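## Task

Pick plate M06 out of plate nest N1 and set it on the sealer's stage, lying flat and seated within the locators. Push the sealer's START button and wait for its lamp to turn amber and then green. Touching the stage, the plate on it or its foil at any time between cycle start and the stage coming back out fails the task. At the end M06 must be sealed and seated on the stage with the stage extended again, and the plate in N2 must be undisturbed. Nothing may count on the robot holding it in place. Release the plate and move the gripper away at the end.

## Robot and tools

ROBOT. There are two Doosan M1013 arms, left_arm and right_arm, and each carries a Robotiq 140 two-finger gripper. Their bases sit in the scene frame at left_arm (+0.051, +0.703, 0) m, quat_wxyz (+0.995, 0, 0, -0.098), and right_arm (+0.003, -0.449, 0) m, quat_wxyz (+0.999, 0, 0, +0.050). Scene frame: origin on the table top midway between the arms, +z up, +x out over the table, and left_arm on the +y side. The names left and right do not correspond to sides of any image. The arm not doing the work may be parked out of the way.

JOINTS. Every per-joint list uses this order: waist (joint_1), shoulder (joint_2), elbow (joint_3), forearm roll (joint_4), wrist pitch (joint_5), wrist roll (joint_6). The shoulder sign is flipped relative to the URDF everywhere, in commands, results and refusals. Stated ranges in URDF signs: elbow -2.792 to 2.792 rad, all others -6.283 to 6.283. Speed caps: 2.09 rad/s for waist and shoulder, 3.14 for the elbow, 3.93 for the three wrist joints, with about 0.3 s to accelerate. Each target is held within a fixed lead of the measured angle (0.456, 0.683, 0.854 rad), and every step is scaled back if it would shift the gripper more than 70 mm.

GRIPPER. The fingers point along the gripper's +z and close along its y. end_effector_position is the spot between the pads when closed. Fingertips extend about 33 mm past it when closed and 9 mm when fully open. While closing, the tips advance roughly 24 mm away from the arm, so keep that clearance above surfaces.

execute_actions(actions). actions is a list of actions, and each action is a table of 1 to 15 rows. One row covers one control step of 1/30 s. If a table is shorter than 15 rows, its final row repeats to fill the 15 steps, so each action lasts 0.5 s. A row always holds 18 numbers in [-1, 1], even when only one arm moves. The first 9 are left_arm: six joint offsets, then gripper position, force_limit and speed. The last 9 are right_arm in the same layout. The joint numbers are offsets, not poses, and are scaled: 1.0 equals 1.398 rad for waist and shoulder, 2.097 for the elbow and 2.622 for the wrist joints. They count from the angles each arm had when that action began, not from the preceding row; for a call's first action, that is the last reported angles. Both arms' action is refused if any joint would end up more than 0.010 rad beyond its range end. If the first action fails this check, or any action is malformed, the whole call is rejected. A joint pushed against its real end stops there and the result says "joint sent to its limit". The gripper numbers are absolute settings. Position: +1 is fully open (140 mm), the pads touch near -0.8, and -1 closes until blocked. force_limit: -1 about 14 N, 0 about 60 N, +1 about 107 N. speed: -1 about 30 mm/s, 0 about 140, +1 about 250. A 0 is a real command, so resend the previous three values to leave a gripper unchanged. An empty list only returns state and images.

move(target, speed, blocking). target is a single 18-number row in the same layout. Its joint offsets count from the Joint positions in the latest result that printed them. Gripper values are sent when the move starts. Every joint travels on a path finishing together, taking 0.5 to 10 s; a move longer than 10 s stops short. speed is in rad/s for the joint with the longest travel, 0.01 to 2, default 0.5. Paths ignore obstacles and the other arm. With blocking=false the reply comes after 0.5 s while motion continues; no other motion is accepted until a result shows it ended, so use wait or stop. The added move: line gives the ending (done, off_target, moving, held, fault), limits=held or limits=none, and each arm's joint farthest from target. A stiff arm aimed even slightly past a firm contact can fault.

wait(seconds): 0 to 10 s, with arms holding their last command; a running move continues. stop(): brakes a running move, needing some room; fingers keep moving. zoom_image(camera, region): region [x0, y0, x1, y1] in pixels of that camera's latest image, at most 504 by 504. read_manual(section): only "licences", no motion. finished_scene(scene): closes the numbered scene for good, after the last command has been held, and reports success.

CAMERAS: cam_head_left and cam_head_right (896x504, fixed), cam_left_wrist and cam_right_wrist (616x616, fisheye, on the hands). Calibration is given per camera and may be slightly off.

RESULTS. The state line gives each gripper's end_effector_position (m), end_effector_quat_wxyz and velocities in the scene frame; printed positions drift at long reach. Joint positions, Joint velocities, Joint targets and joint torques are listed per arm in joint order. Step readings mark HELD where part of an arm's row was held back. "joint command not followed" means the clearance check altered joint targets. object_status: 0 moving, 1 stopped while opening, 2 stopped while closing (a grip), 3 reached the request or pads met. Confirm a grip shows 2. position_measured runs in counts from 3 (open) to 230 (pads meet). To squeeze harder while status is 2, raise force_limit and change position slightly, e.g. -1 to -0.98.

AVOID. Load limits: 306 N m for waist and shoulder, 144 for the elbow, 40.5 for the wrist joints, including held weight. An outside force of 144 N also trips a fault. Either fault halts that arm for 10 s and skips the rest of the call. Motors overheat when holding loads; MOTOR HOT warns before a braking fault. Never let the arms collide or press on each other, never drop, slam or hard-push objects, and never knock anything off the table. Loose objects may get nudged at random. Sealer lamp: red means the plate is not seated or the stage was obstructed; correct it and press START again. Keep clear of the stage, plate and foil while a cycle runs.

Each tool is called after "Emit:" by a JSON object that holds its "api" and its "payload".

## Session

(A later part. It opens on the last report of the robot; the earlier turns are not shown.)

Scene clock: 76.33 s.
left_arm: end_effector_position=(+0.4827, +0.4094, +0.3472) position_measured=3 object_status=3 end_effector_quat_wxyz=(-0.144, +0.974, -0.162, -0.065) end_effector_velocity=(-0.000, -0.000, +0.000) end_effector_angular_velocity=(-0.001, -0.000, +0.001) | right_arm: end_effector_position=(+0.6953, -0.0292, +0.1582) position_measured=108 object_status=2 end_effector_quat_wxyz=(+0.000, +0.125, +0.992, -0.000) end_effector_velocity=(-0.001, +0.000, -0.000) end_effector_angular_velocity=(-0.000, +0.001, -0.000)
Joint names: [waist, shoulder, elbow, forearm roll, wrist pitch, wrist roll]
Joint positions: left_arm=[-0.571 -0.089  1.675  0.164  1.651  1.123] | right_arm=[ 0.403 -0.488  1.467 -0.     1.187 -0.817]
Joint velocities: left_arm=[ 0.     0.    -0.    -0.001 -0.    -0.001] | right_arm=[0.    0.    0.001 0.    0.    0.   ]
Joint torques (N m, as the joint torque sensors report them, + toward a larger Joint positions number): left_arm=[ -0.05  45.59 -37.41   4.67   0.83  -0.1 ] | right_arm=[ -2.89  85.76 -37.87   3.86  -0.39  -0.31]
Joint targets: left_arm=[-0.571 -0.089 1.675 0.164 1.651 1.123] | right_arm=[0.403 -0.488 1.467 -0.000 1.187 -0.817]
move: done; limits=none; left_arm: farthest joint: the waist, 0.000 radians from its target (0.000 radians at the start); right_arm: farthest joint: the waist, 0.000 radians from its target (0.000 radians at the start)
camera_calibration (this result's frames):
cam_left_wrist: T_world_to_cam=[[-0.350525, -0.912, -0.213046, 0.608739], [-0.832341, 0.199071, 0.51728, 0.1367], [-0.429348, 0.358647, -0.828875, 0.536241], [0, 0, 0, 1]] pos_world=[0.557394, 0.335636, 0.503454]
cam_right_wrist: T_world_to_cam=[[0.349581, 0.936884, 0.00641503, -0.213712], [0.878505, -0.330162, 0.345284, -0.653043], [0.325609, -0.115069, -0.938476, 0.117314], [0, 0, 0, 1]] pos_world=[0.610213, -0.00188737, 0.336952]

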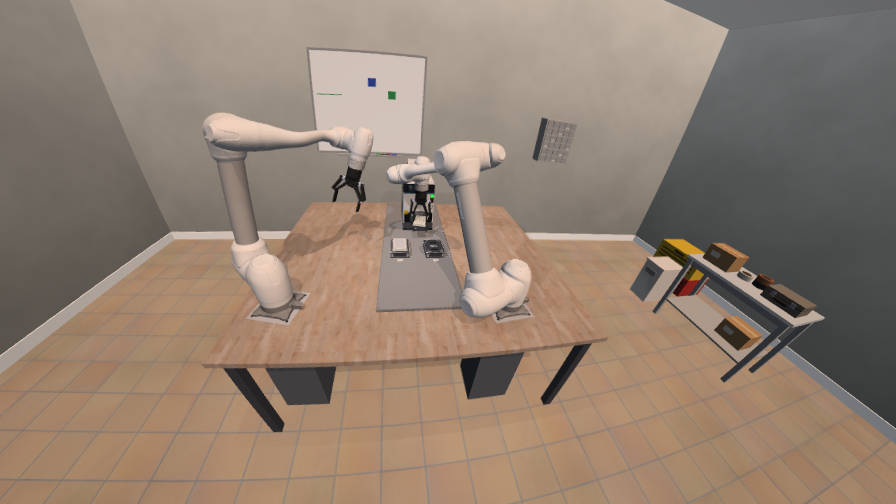

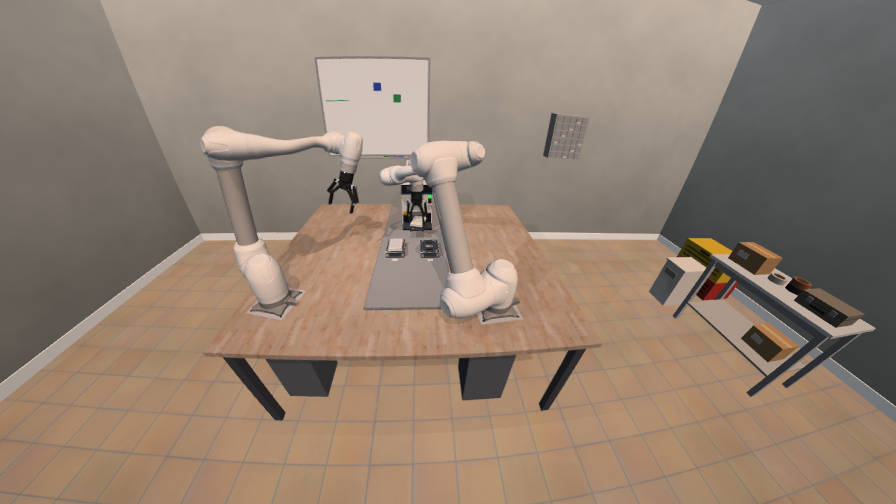

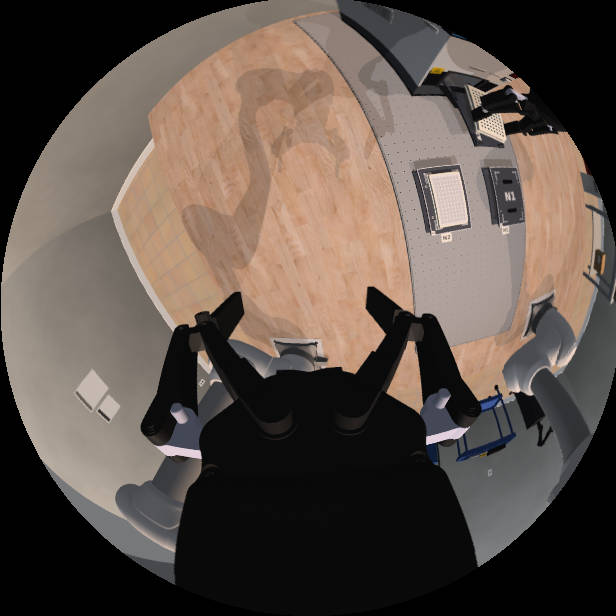

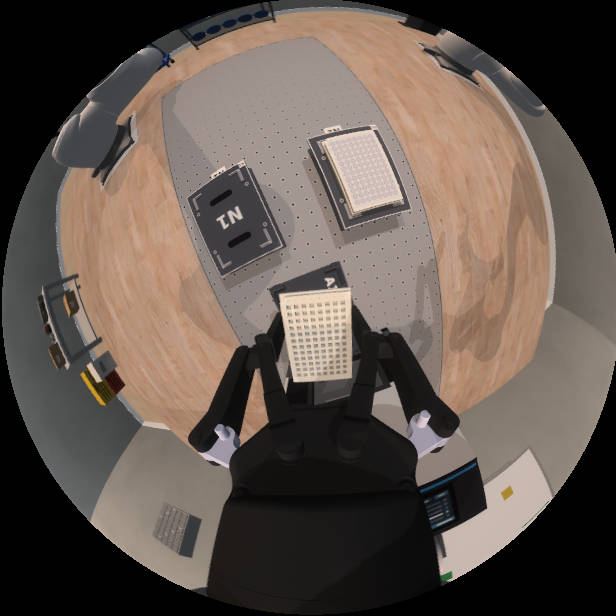

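Emit:
{"api": "move", "payload": {"target": [0,0,0,0,0,0,1,0,0,0.0095,0.003,0.0032,0,-0.0011,-0.0906,-1,-0.5,-0.6], "speed": 0.15}}

Emit:
{"api": "zoom_image", "payload": {"camera": "cam_right_wrist", "region": [220,240,400,420]}}

Emit:
{"api": "zoom_image", "payload": {"camera": "cam_left_wrist", "region": [420,60,560,200]}}

Scene clock: 78.80 s.
left_arm: end_effector_position=(+0.4827, +0.4094, +0.3472) position_measured=3 object_status=3 end_effector_quat_wxyz=(-0.144, +0.974, -0.162, -0.065) end_effector_velocity=(-0.000, +0.000, -0.000) end_effector_angular_velocity=(+0.001, +0.001, -0.002) | right_arm: end_effector_position=(+0.6873, -0.0214, +0.1582) position_measured=108 object_status=2 end_effector_quat_wxyz=(+0.000, +0.000, +1.000, -0.000) end_effector_velocity=(+0.000, -0.001, -0.000) end_effector_angular_velocity=(-0.001, +0.000, -0.001)
Joint names: [waist, shoulder, elbow, forearm roll, wrist pitch, wrist roll]
Joint positions: left_arm=[-0.571 -0.089  1.675  0.164  1.651  1.123] | right_arm=[ 0.416 -0.483  1.474 -0.     1.184 -1.055]
Joint velocities: left_arm=[ 0.    -0.001  0.    -0.     0.     0.002] | right_arm=[-0.001  0.     0.001 -0.     0.    -0.001]
Joint torques (N m, as the joint torque sensors report them, + toward a larger Joint positions number): left_arm=[ -0.84  45.57 -38.61   4.63   0.94  -0.13] | right_arm=[ -2.92  85.94 -38.15   3.81  -0.34  -0.24]
Joint targets: left_arm=[-0.571 -0.089 1.675 0.164 1.651 1.123] | right_arm=[0.416 -0.483 1.474 -0.000 1.184 -1.055]
move: done; limits=none; left_arm: farthest joint: the waist, 0.000 radians from its target (0.000 radians at the start); right_arm: farthest joint: the waist, 0.000 radians from its target (0.014 radians at the start)
camera_calibration (this result's frames):
cam_right_wrist: T_world_to_cam=[[0.106146, 0.994329, 0.00660703, -0.0497293], [0.932865, -0.101881, 0.345518, -0.675933], [0.344232, -0.030512, -0.938389, 0.109723], [0, 0, 0, 1]] pos_world=[0.598063, -0.0160696, 0.336839]

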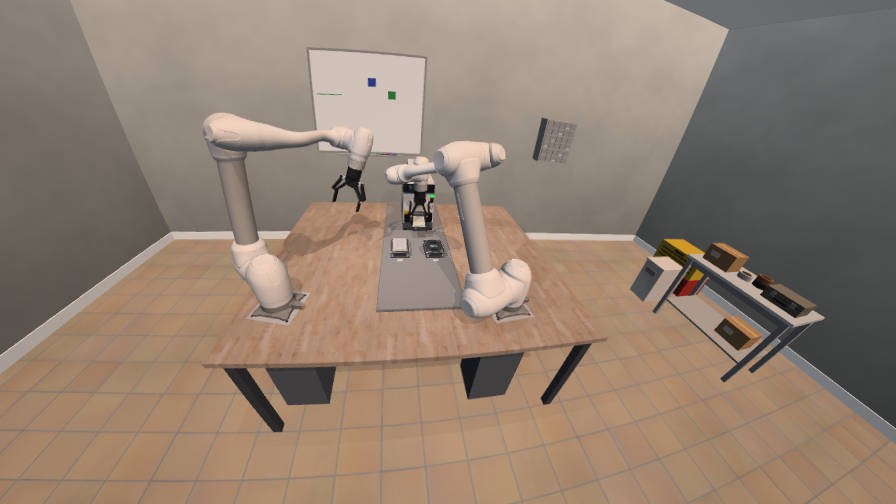

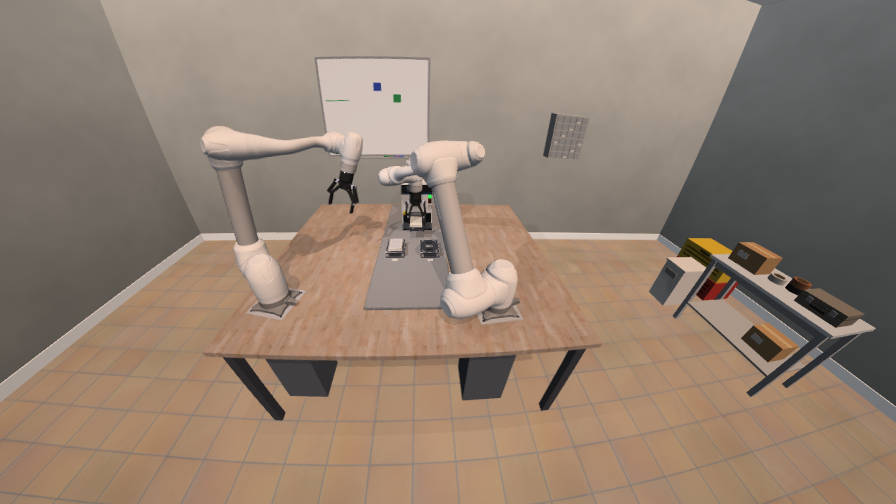

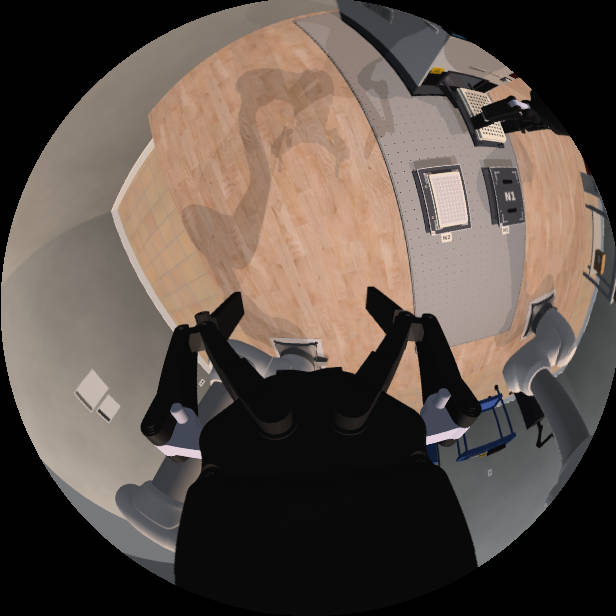

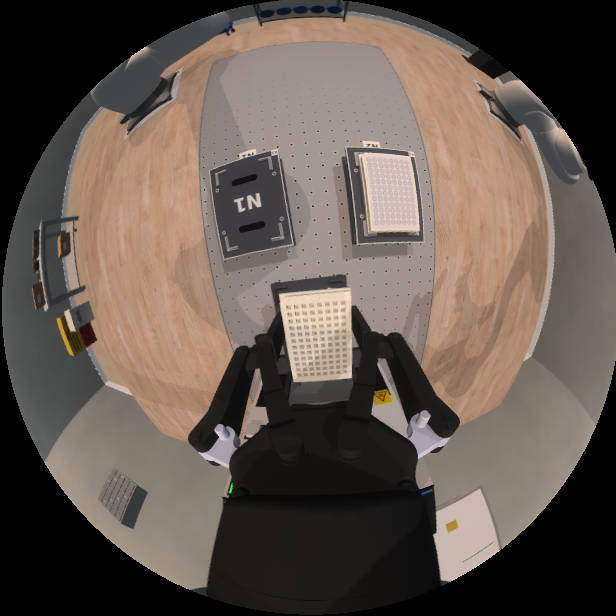

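Region (220, 240, 400, 420) of cam_right_wrist's 616x616 image, scaled by 2.800, with more detail than that image has.

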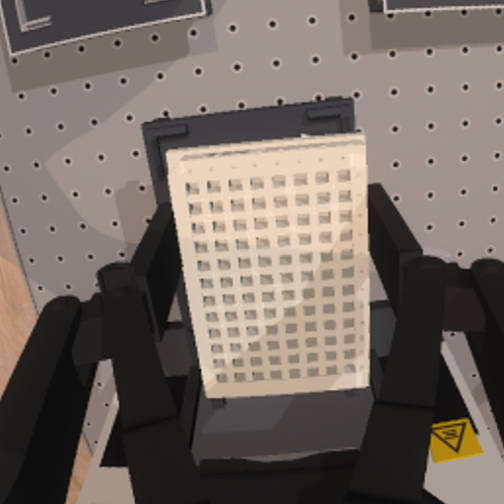

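Region (420, 60, 560, 200) of cam_left_wrist's 616x616 image, scaled by 3.600, with more detail than that image has.

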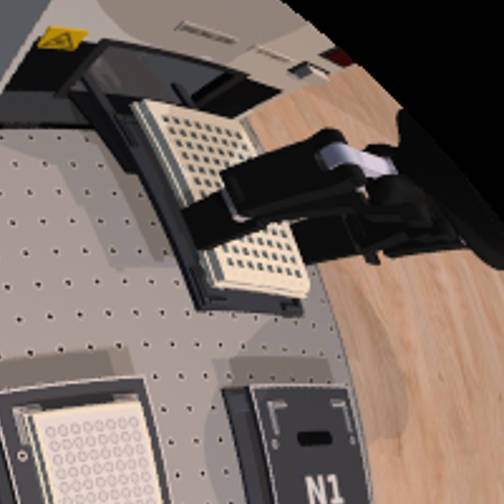

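Emit:
{"api": "move", "payload": {"target": [0,0,0,0,0,0,1,0,0,-0.0031,-0.0003,0.0072,0,-0.0059,-0.0016,-1,-0.5,-0.6], "speed": 0.03}}

Emit:
{"api": "zoom_image", "payload": {"camera": "cam_right_wrist", "region": [250,260,380,390]}}

Emit:
{"api": "zoom_image", "payload": {"camera": "cam_left_wrist", "region": [440,70,540,170]}}

Scene clock: 81.70 s.
left_arm: end_effector_position=(+0.4827, +0.4094, +0.3472) position_measured=3 object_status=3 end_effector_quat_wxyz=(-0.144, +0.974, -0.162, -0.065) end_effector_velocity=(-0.000, -0.000, +0.001) end_effector_angular_velocity=(-0.001, -0.001, +0.001) | right_arm: end_effector_position=(+0.6864, -0.0259, +0.1501) position_measured=108 object_status=2 end_effector_quat_wxyz=(+0.000, +0.000, +1.000, -0.000) end_effector_velocity=(-0.000, -0.000, -0.001) end_effector_angular_velocity=(-0.001, +0.001, -0.000)
Joint names: [waist, shoulder, elbow, forearm roll, wrist pitch, wrist roll]
Joint positions: left_arm=[-0.571 -0.089  1.675  0.164  1.651  1.123] | right_arm=[ 0.412 -0.484  1.489 -0.     1.168 -1.059]
Joint velocities: left_arm=[ 0.     0.001 -0.    -0.001 -0.    -0.001] | right_arm=[ 0.    -0.     0.001 -0.    -0.     0.001]
Joint torques (N m, as the joint torque sensors report them, + toward a larger Joint positions number): left_arm=[ -0.41  44.98 -38.27   4.66   0.78  -0.17] | right_arm=[ -2.83  85.93 -38.04   3.89  -0.35  -0.36]
Joint targets: left_arm=[-0.571 -0.089 1.675 0.164 1.651 1.123] | right_arm=[0.412 -0.484 1.489 -0.000 1.168 -1.059]
move: done; limits=none; left_arm: farthest joint: the waist, 0.000 radians from its target (0.000 radians at the start); right_arm: farthest joint: the waist, 0.000 radians from its target (0.004 radians at the start)
camera_calibration (this result's frames):
cam_left_wrist: T_world_to_cam=[[-0.350525, -0.912, -0.213046, 0.608739], [-0.832341, 0.199071, 0.51728, 0.1367], [-0.429348, 0.358647, -0.828874, 0.536241], [0, 0, 0, 1]] pos_world=[0.557394, 0.335636, 0.503454]
cam_right_wrist: T_world_to_cam=[[0.106273, 0.994315, 0.00662462, -0.0452127], [0.932843, -0.102005, 0.345541, -0.672783], [0.344252, -0.030542, -0.93838, 0.102303], [0, 0, 0, 1]] pos_world=[0.597187, -0.0205471, 0.328773]

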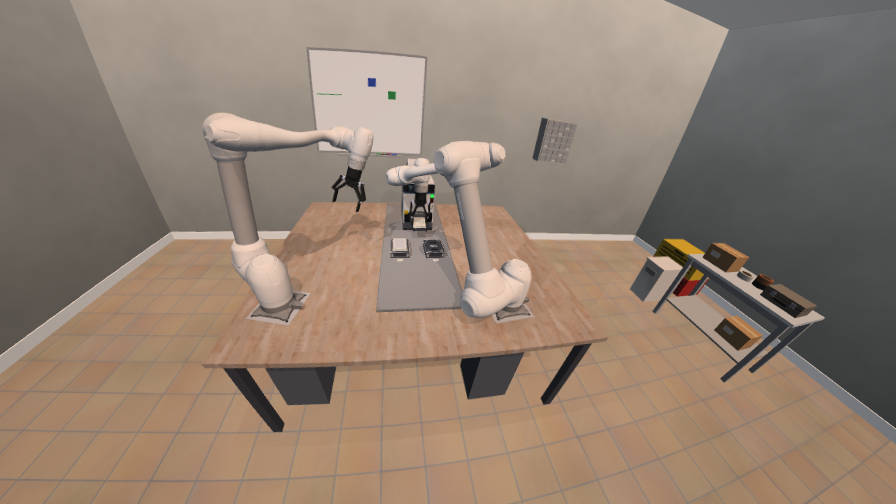

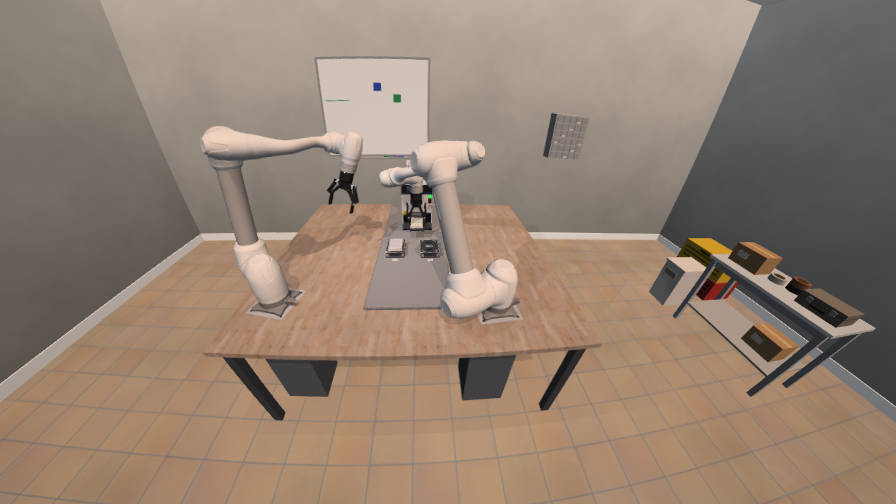

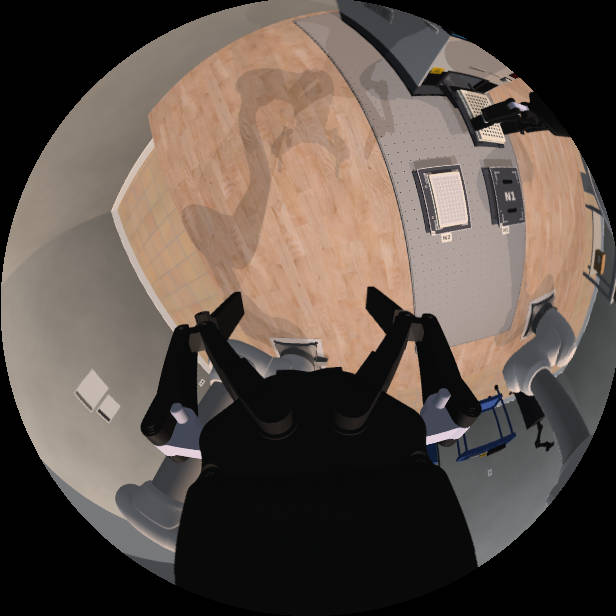

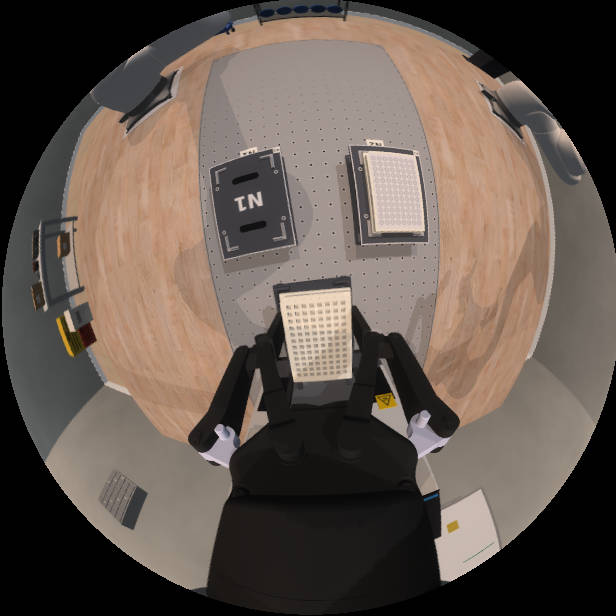

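Region (250, 260, 380, 390) of cam_right_wrist's 616x616 image, scaled by 3.877, with more detail than that image has.

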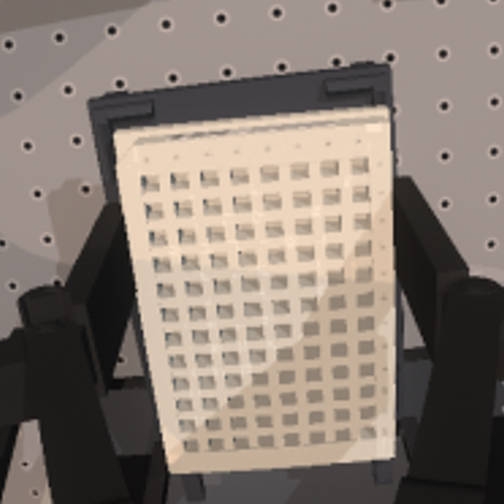

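Region (440, 70, 540, 170) of cam_left_wrist's 616x616 image, scaled by 5.040, with more detail than that image has.

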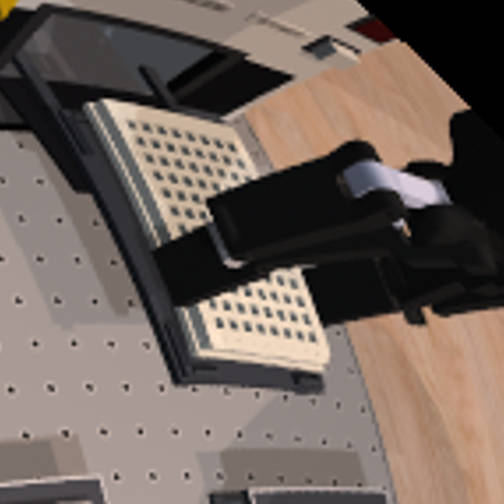

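Emit:
{"api": "move", "payload": {"target": [0,0,0,0,0,0,1,0,0,-0.0015,-0.0012,0.0034,0,-0.0033,-0.0008,-1,-0.5,-0.6], "speed": 0.02}}

Emit:
{"api": "zoom_image", "payload": {"camera": "cam_right_wrist", "region": [250,260,380,390]}}

Emit:
{"api": "zoom_image", "payload": {"camera": "cam_left_wrist", "region": [440,70,540,170]}}

Scene clock: 83.37 s.
left_arm: end_effector_position=(+0.4827, +0.4094, +0.3472) position_measured=3 object_status=3 end_effector_quat_wxyz=(-0.144, +0.974, -0.162, -0.065) end_effector_velocity=(+0.000, -0.000, -0.000) end_effector_angular_velocity=(-0.001, -0.001, -0.003) | right_arm: end_effector_position=(+0.6864, -0.0278, +0.1451) position_measured=108 object_status=2 end_effector_quat_wxyz=(+0.000, +0.000, +1.000, -0.000) end_effector_velocity=(+0.001, -0.002, +0.000) end_effector_angular_velocity=(-0.001, -0.000, -0.003)
Joint names: [waist, shoulder, elbow, forearm roll, wrist pitch, wrist roll]
Joint positions: left_arm=[-0.571 -0.089  1.675  0.164  1.651  1.123] | right_arm=[ 0.41  -0.485  1.496 -0.     1.16  -1.061]
Joint velocities: left_arm=[ 0.     0.    -0.     0.    -0.001  0.003] | right_arm=[-0.003  0.001  0.001 -0.001 -0.     0.   ]
Joint torques (N m, as the joint torque sensors report them, + toward a larger Joint positions number): left_arm=[ -1.22  45.3  -38.02   4.67   0.8   -0.08] | right_arm=[ -3.17  85.34 -37.7    3.81  -0.36  -0.38]
Joint targets: left_arm=[-0.571 -0.089 1.675 0.164 1.651 1.123] | right_arm=[0.410 -0.485 1.496 -0.000 1.160 -1.061]
move: done; limits=none; left_arm: farthest joint: the waist, 0.000 radians from its target (0.000 radians at the start); right_arm: farthest joint: the waist, 0.000 radians from its target (0.002 radians at the start)
camera_calibration (this result's frames):
cam_right_wrist: T_world_to_cam=[[0.106271, 0.994316, 0.0065358, -0.0432146], [0.93289, -0.101977, 0.345423, -0.671218], [0.344126, -0.0306114, -0.938424, 0.0976563], [0, 0, 0, 1]] pos_world=[0.597159, -0.0224903, 0.32378]

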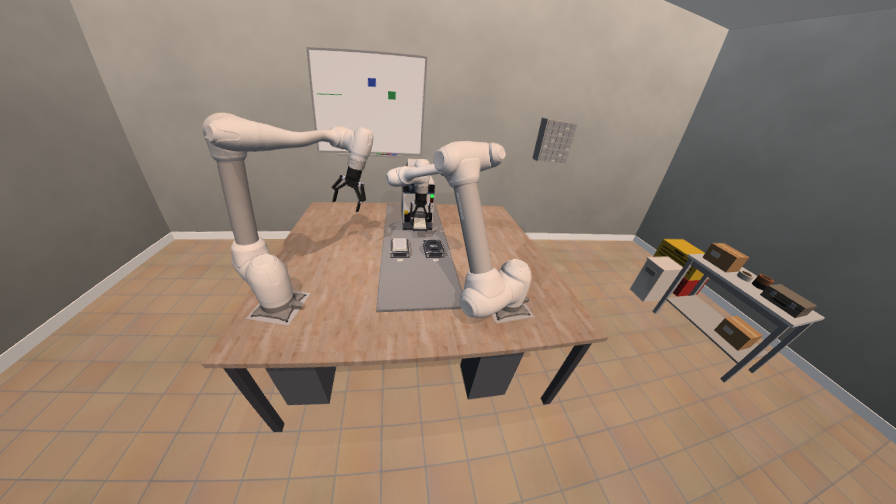

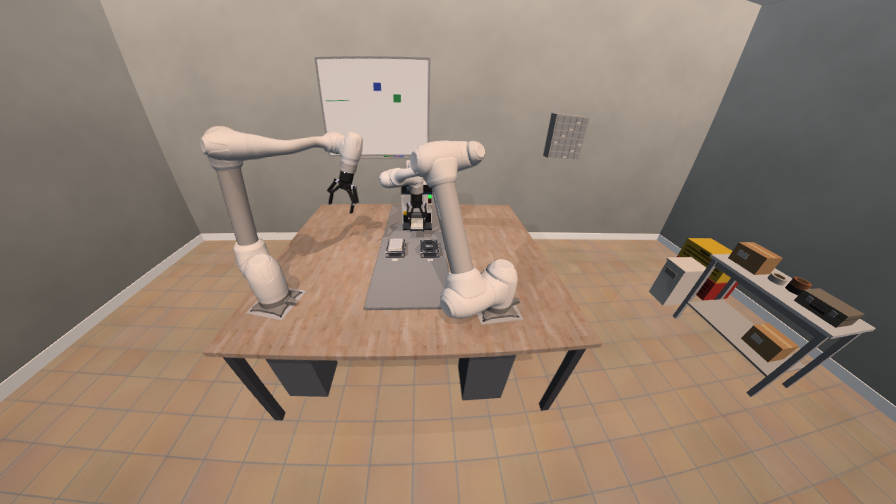

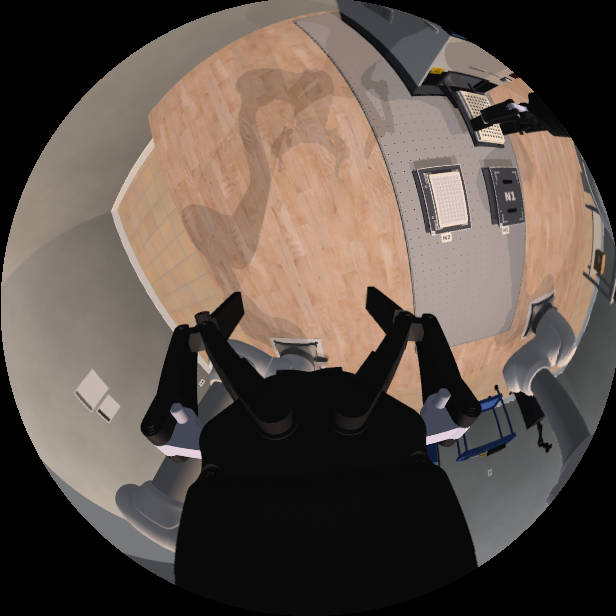

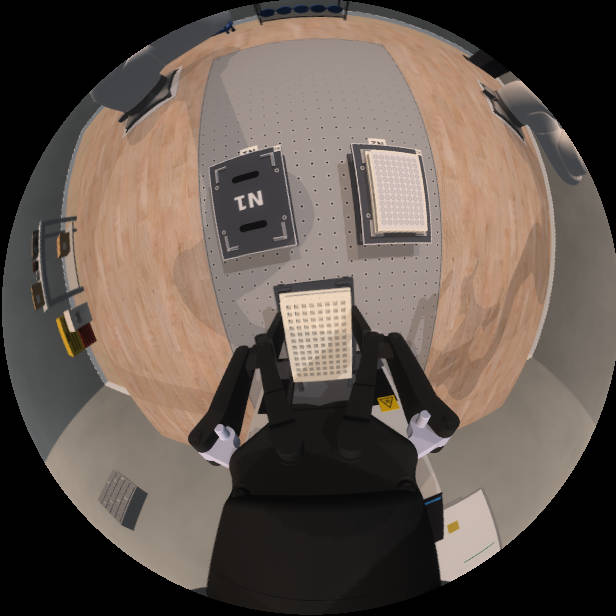

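Region (250, 260, 380, 390) of cam_right_wrist's 616x616 image, scaled by 3.877, with more detail than that image has.

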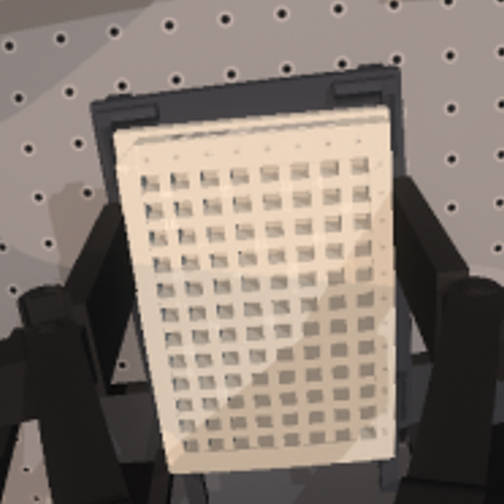

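Region (440, 70, 540, 170) of cam_left_wrist's 616x616 image, scaled by 5.040, with more detail than that image has.

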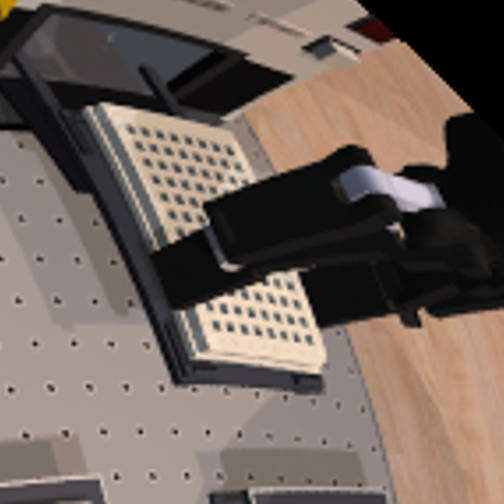

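Emit:
{"api": "move", "payload": {"target": [0,0,0,0,0,0,1,0,0,0,-0.0014,0.0013,0,-0.0018,0,-1,-0.5,-0.6], "speed": 0.01}}

Emit:
{"api": "zoom_image", "payload": {"camera": "cam_left_wrist", "region": [440,70,540,170]}}

Scene clock: 84.67 s.
left_arm: end_effector_position=(+0.4827, +0.4094, +0.3472) position_measured=3 object_status=3 end_effector_quat_wxyz=(-0.144, +0.974, -0.162, -0.065) end_effector_velocity=(+0.001, -0.000, -0.000) end_effector_angular_velocity=(-0.001, -0.001, -0.002) | right_arm: end_effector_position=(+0.6864, -0.0278, +0.1421) position_measured=108 object_status=2 end_effector_quat_wxyz=(+0.000, +0.000, +1.000, -0.000) end_effector_velocity=(-0.000, +0.000, -0.000) end_effector_angular_velocity=(+0.000, +0.000, +0.000)
Joint names: [waist, shoulder, elbow, forearm roll, wrist pitch, wrist roll]
Joint positions: left_arm=[-0.571 -0.089  1.675  0.164  1.651  1.123] | right_arm=[ 0.41  -0.487  1.499 -0.     1.155 -1.061]
Joint velocities: left_arm=[-0.    -0.    -0.     0.001 -0.002  0.001] | right_arm=[ 0. -0.  0.  0. -0. -0.]
Joint torques (N m, as the joint torque sensors report them, + toward a larger Joint positions number): left_arm=[  0.    46.   -38.29   4.71   0.89  -0.26] | right_arm=[  1.97  83.44 -38.67   5.84  -1.74  -0.03]
Joint targets: left_arm=[-0.571 -0.089 1.675 0.164 1.651 1.123] | right_arm=[0.410 -0.487 1.499 -0.000 1.155 -1.061]
move: done; limits=none; left_arm: farthest joint: the waist, 0.000 radians from its target (0.000 radians at the start); right_arm: farthest joint: the waist, 0.000 radians from its target (0.000 radians at the start)
camera_calibration (this result's frames):
cam_left_wrist: T_world_to_cam=[[-0.350525, -0.912, -0.213046, 0.60874], [-0.832341, 0.199071, 0.51728, 0.1367], [-0.429348, 0.358647, -0.828874, 0.536241], [0, 0, 0, 1]] pos_world=[0.557394, 0.335636, 0.503454]
cam_right_wrist: T_world_to_cam=[[0.106301, 0.994312, 0.00655132, -0.0432078], [0.932879, -0.102009, 0.345444, -0.670232], [0.344147, -0.0306093, -0.938417, 0.0948487], [0, 0, 0, 1]] pos_world=[0.597196, -0.0225044, 0.320818]

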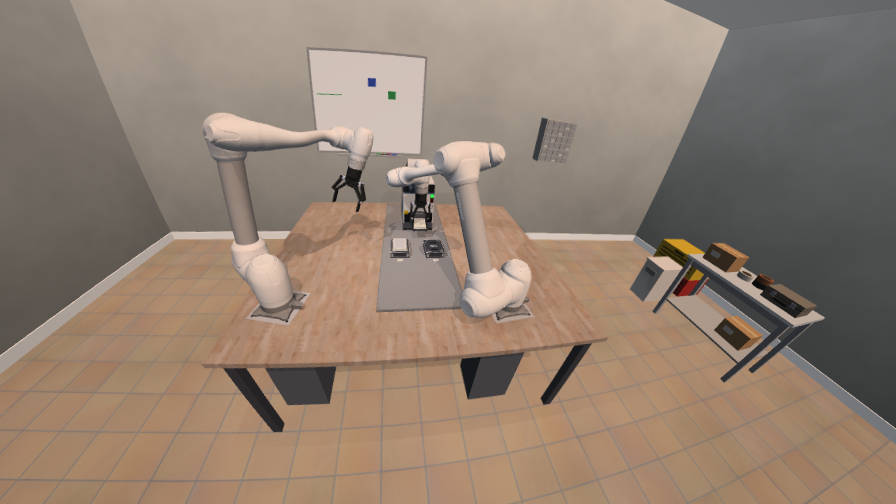

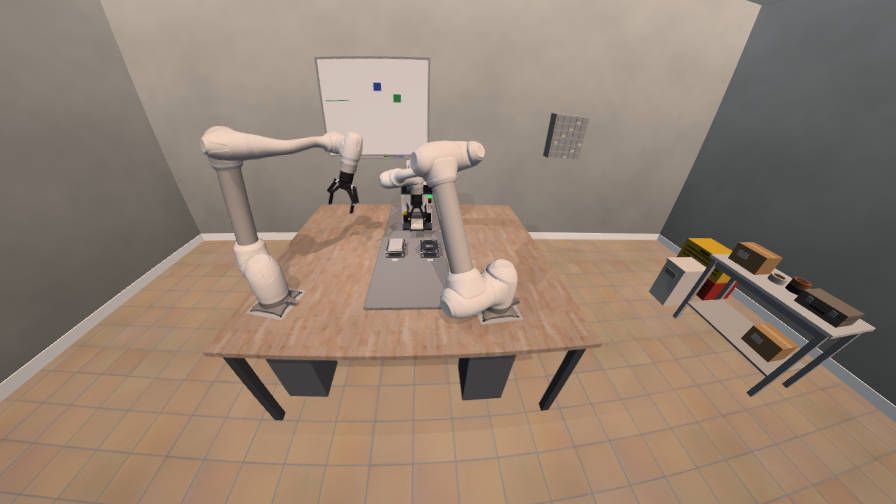

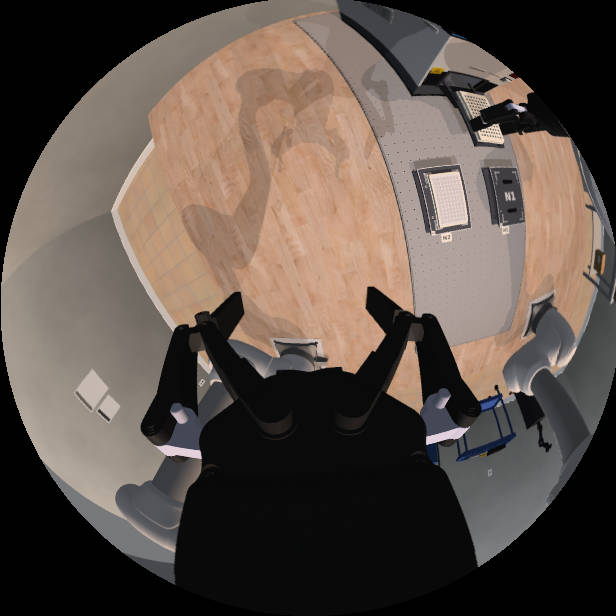

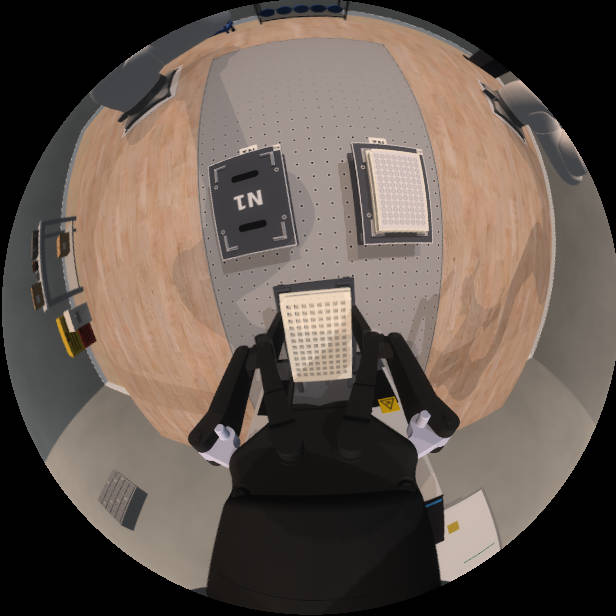

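Region (440, 70, 540, 170) of cam_left_wrist's 616x616 image, scaled by 5.040, with more detail than that image has.

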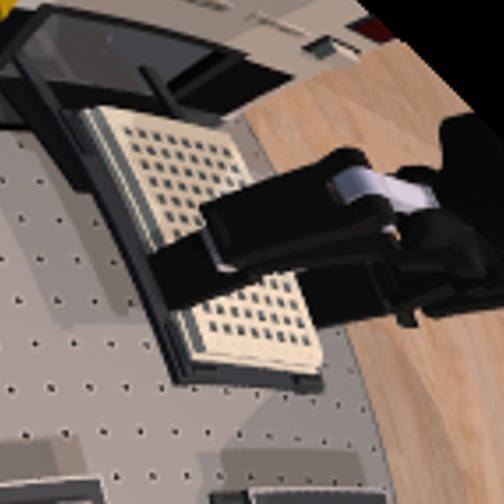

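Emit:
{"api": "move", "payload": {"target": [0,0,0,0,0,0,1,0,0,0,0,0,0,0,0,0.3,-0.5,-0.6]}}

Emit:
{"api": "zoom_image", "payload": {"camera": "cam_left_wrist", "region": [440,70,540,170]}}

Emit:
{"api": "zoom_image", "payload": {"camera": "cam_right_wrist", "region": [250,260,380,390]}}

Scene clock: 86.00 s.
left_arm: end_effector_position=(+0.4827, +0.4094, +0.3472) position_measured=3 object_status=3 end_effector_quat_wxyz=(-0.144, +0.974, -0.162, -0.065) end_effector_velocity=(+0.000, +0.000, +0.000) end_effector_angular_velocity=(-0.000, -0.000, -0.001) | right_arm: end_effector_position=(+0.6865, -0.0278, +0.1421) position_measured=91 object_status=3 end_effector_quat_wxyz=(+0.000, +0.000, +1.000, -0.000) end_effector_velocity=(+0.000, -0.001, -0.000) end_effector_angular_velocity=(-0.000, +0.000, -0.001)
Joint names: [waist, shoulder, elbow, forearm roll, wrist pitch, wrist roll]
Joint positions: left_arm=[-0.571 -0.089  1.675  0.164  1.651  1.123] | right_arm=[ 0.41  -0.487  1.499 -0.     1.155 -1.061]
Joint velocities: left_arm=[ 0.     0.    -0.     0.    -0.     0.001] | right_arm=[-0.001 -0.     0.     0.    -0.    -0.   ]
Joint torques (N m, as the joint torque sensors report them, + toward a larger Joint positions number): left_arm=[ -0.86  46.26 -38.34   4.51   0.92  -0.33] | right_arm=[ -3.8   84.6  -37.59   3.85  -0.29  -0.46]
Joint targets: left_arm=[-0.571 -0.089 1.675 0.164 1.651 1.123] | right_arm=[0.410 -0.487 1.499 -0.000 1.155 -1.061]
move: done; limits=none; left_arm: farthest joint: the waist, 0.000 radians from its target (0.000 radians at the start); right_arm: farthest joint: the waist, 0.000 radians from its target (0.000 radians at the start)
camera_calibration (this result's frames):
cam_left_wrist: T_world_to_cam=[[-0.350526, -0.912, -0.213046, 0.608739], [-0.832341, 0.199071, 0.51728, 0.1367], [-0.429348, 0.358647, -0.828875, 0.536241], [0, 0, 0, 1]] pos_world=[0.557394, 0.335636, 0.503454]
cam_right_wrist: T_world_to_cam=[[0.1063, 0.994312, 0.00661858, -0.043244], [0.932844, -0.102029, 0.345532, -0.670247], [0.344242, -0.030556, -0.938384, 0.0947389], [0, 0, 0, 1]] pos_world=[0.597219, -0.0224916, 0.32078]

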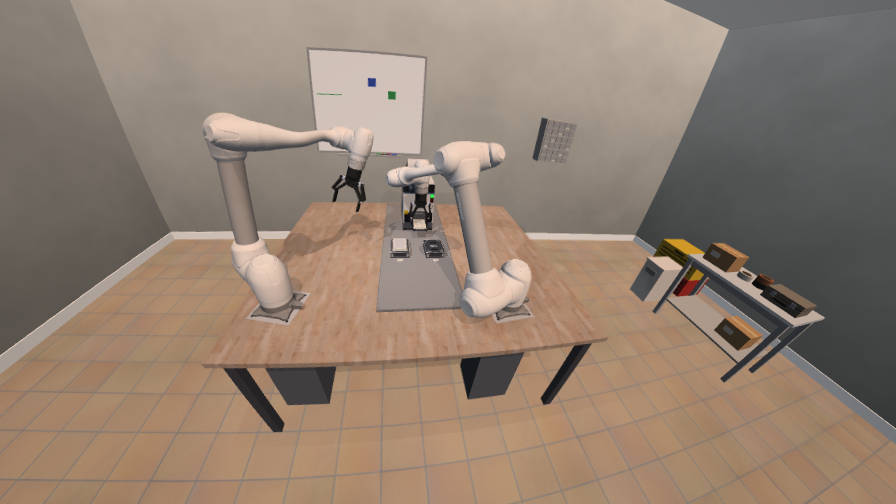

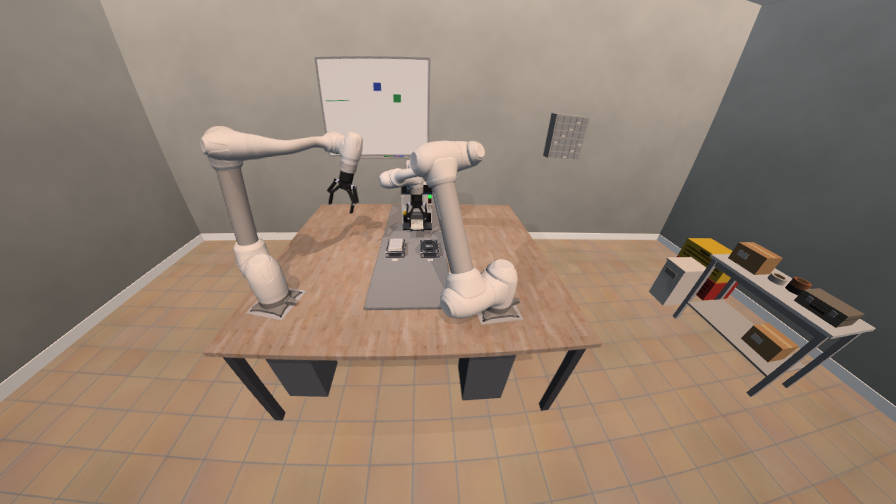

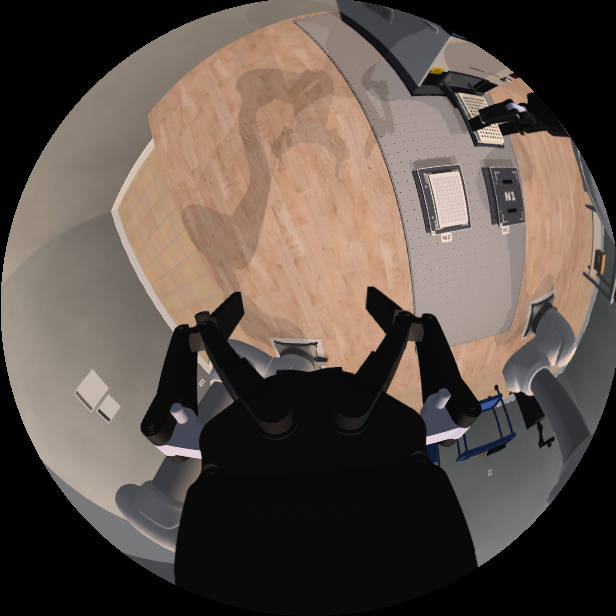

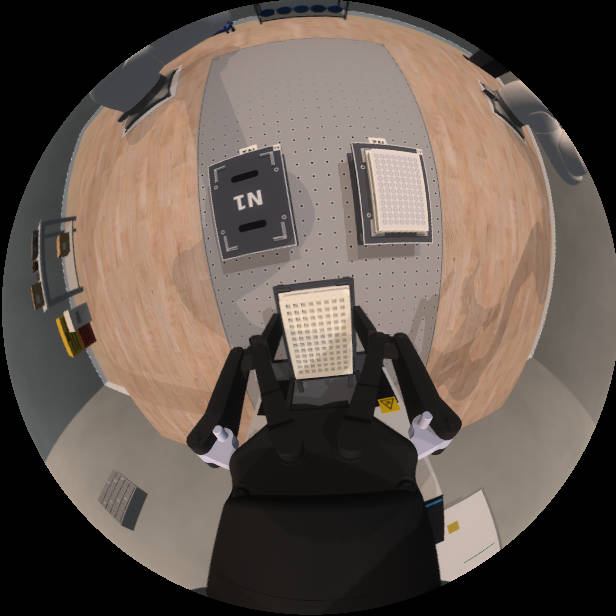

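Region (440, 70, 540, 170) of cam_left_wrist's 616x616 image, scaled by 5.040, with more detail than that image has.

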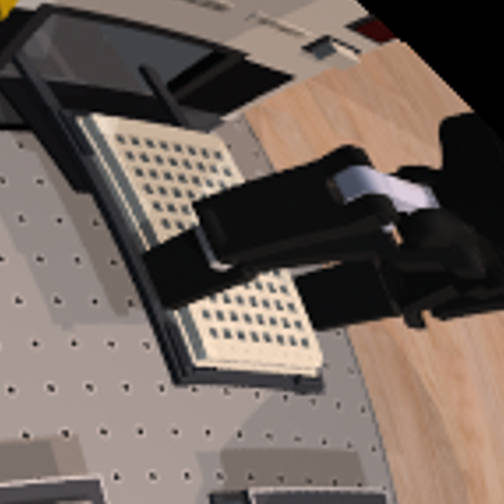

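Region (250, 260, 380, 390) of cam_right_wrist's 616x616 image, scaled by 3.877, with more detail than that image has.

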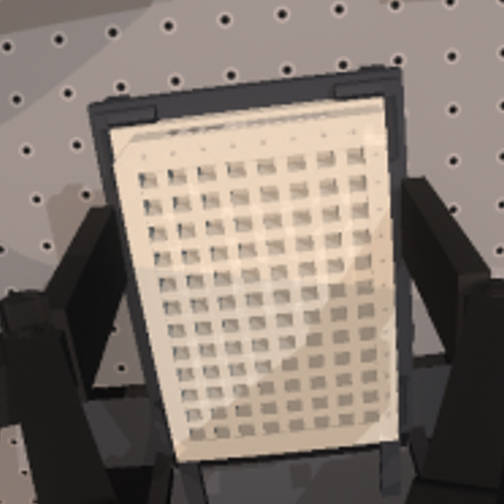

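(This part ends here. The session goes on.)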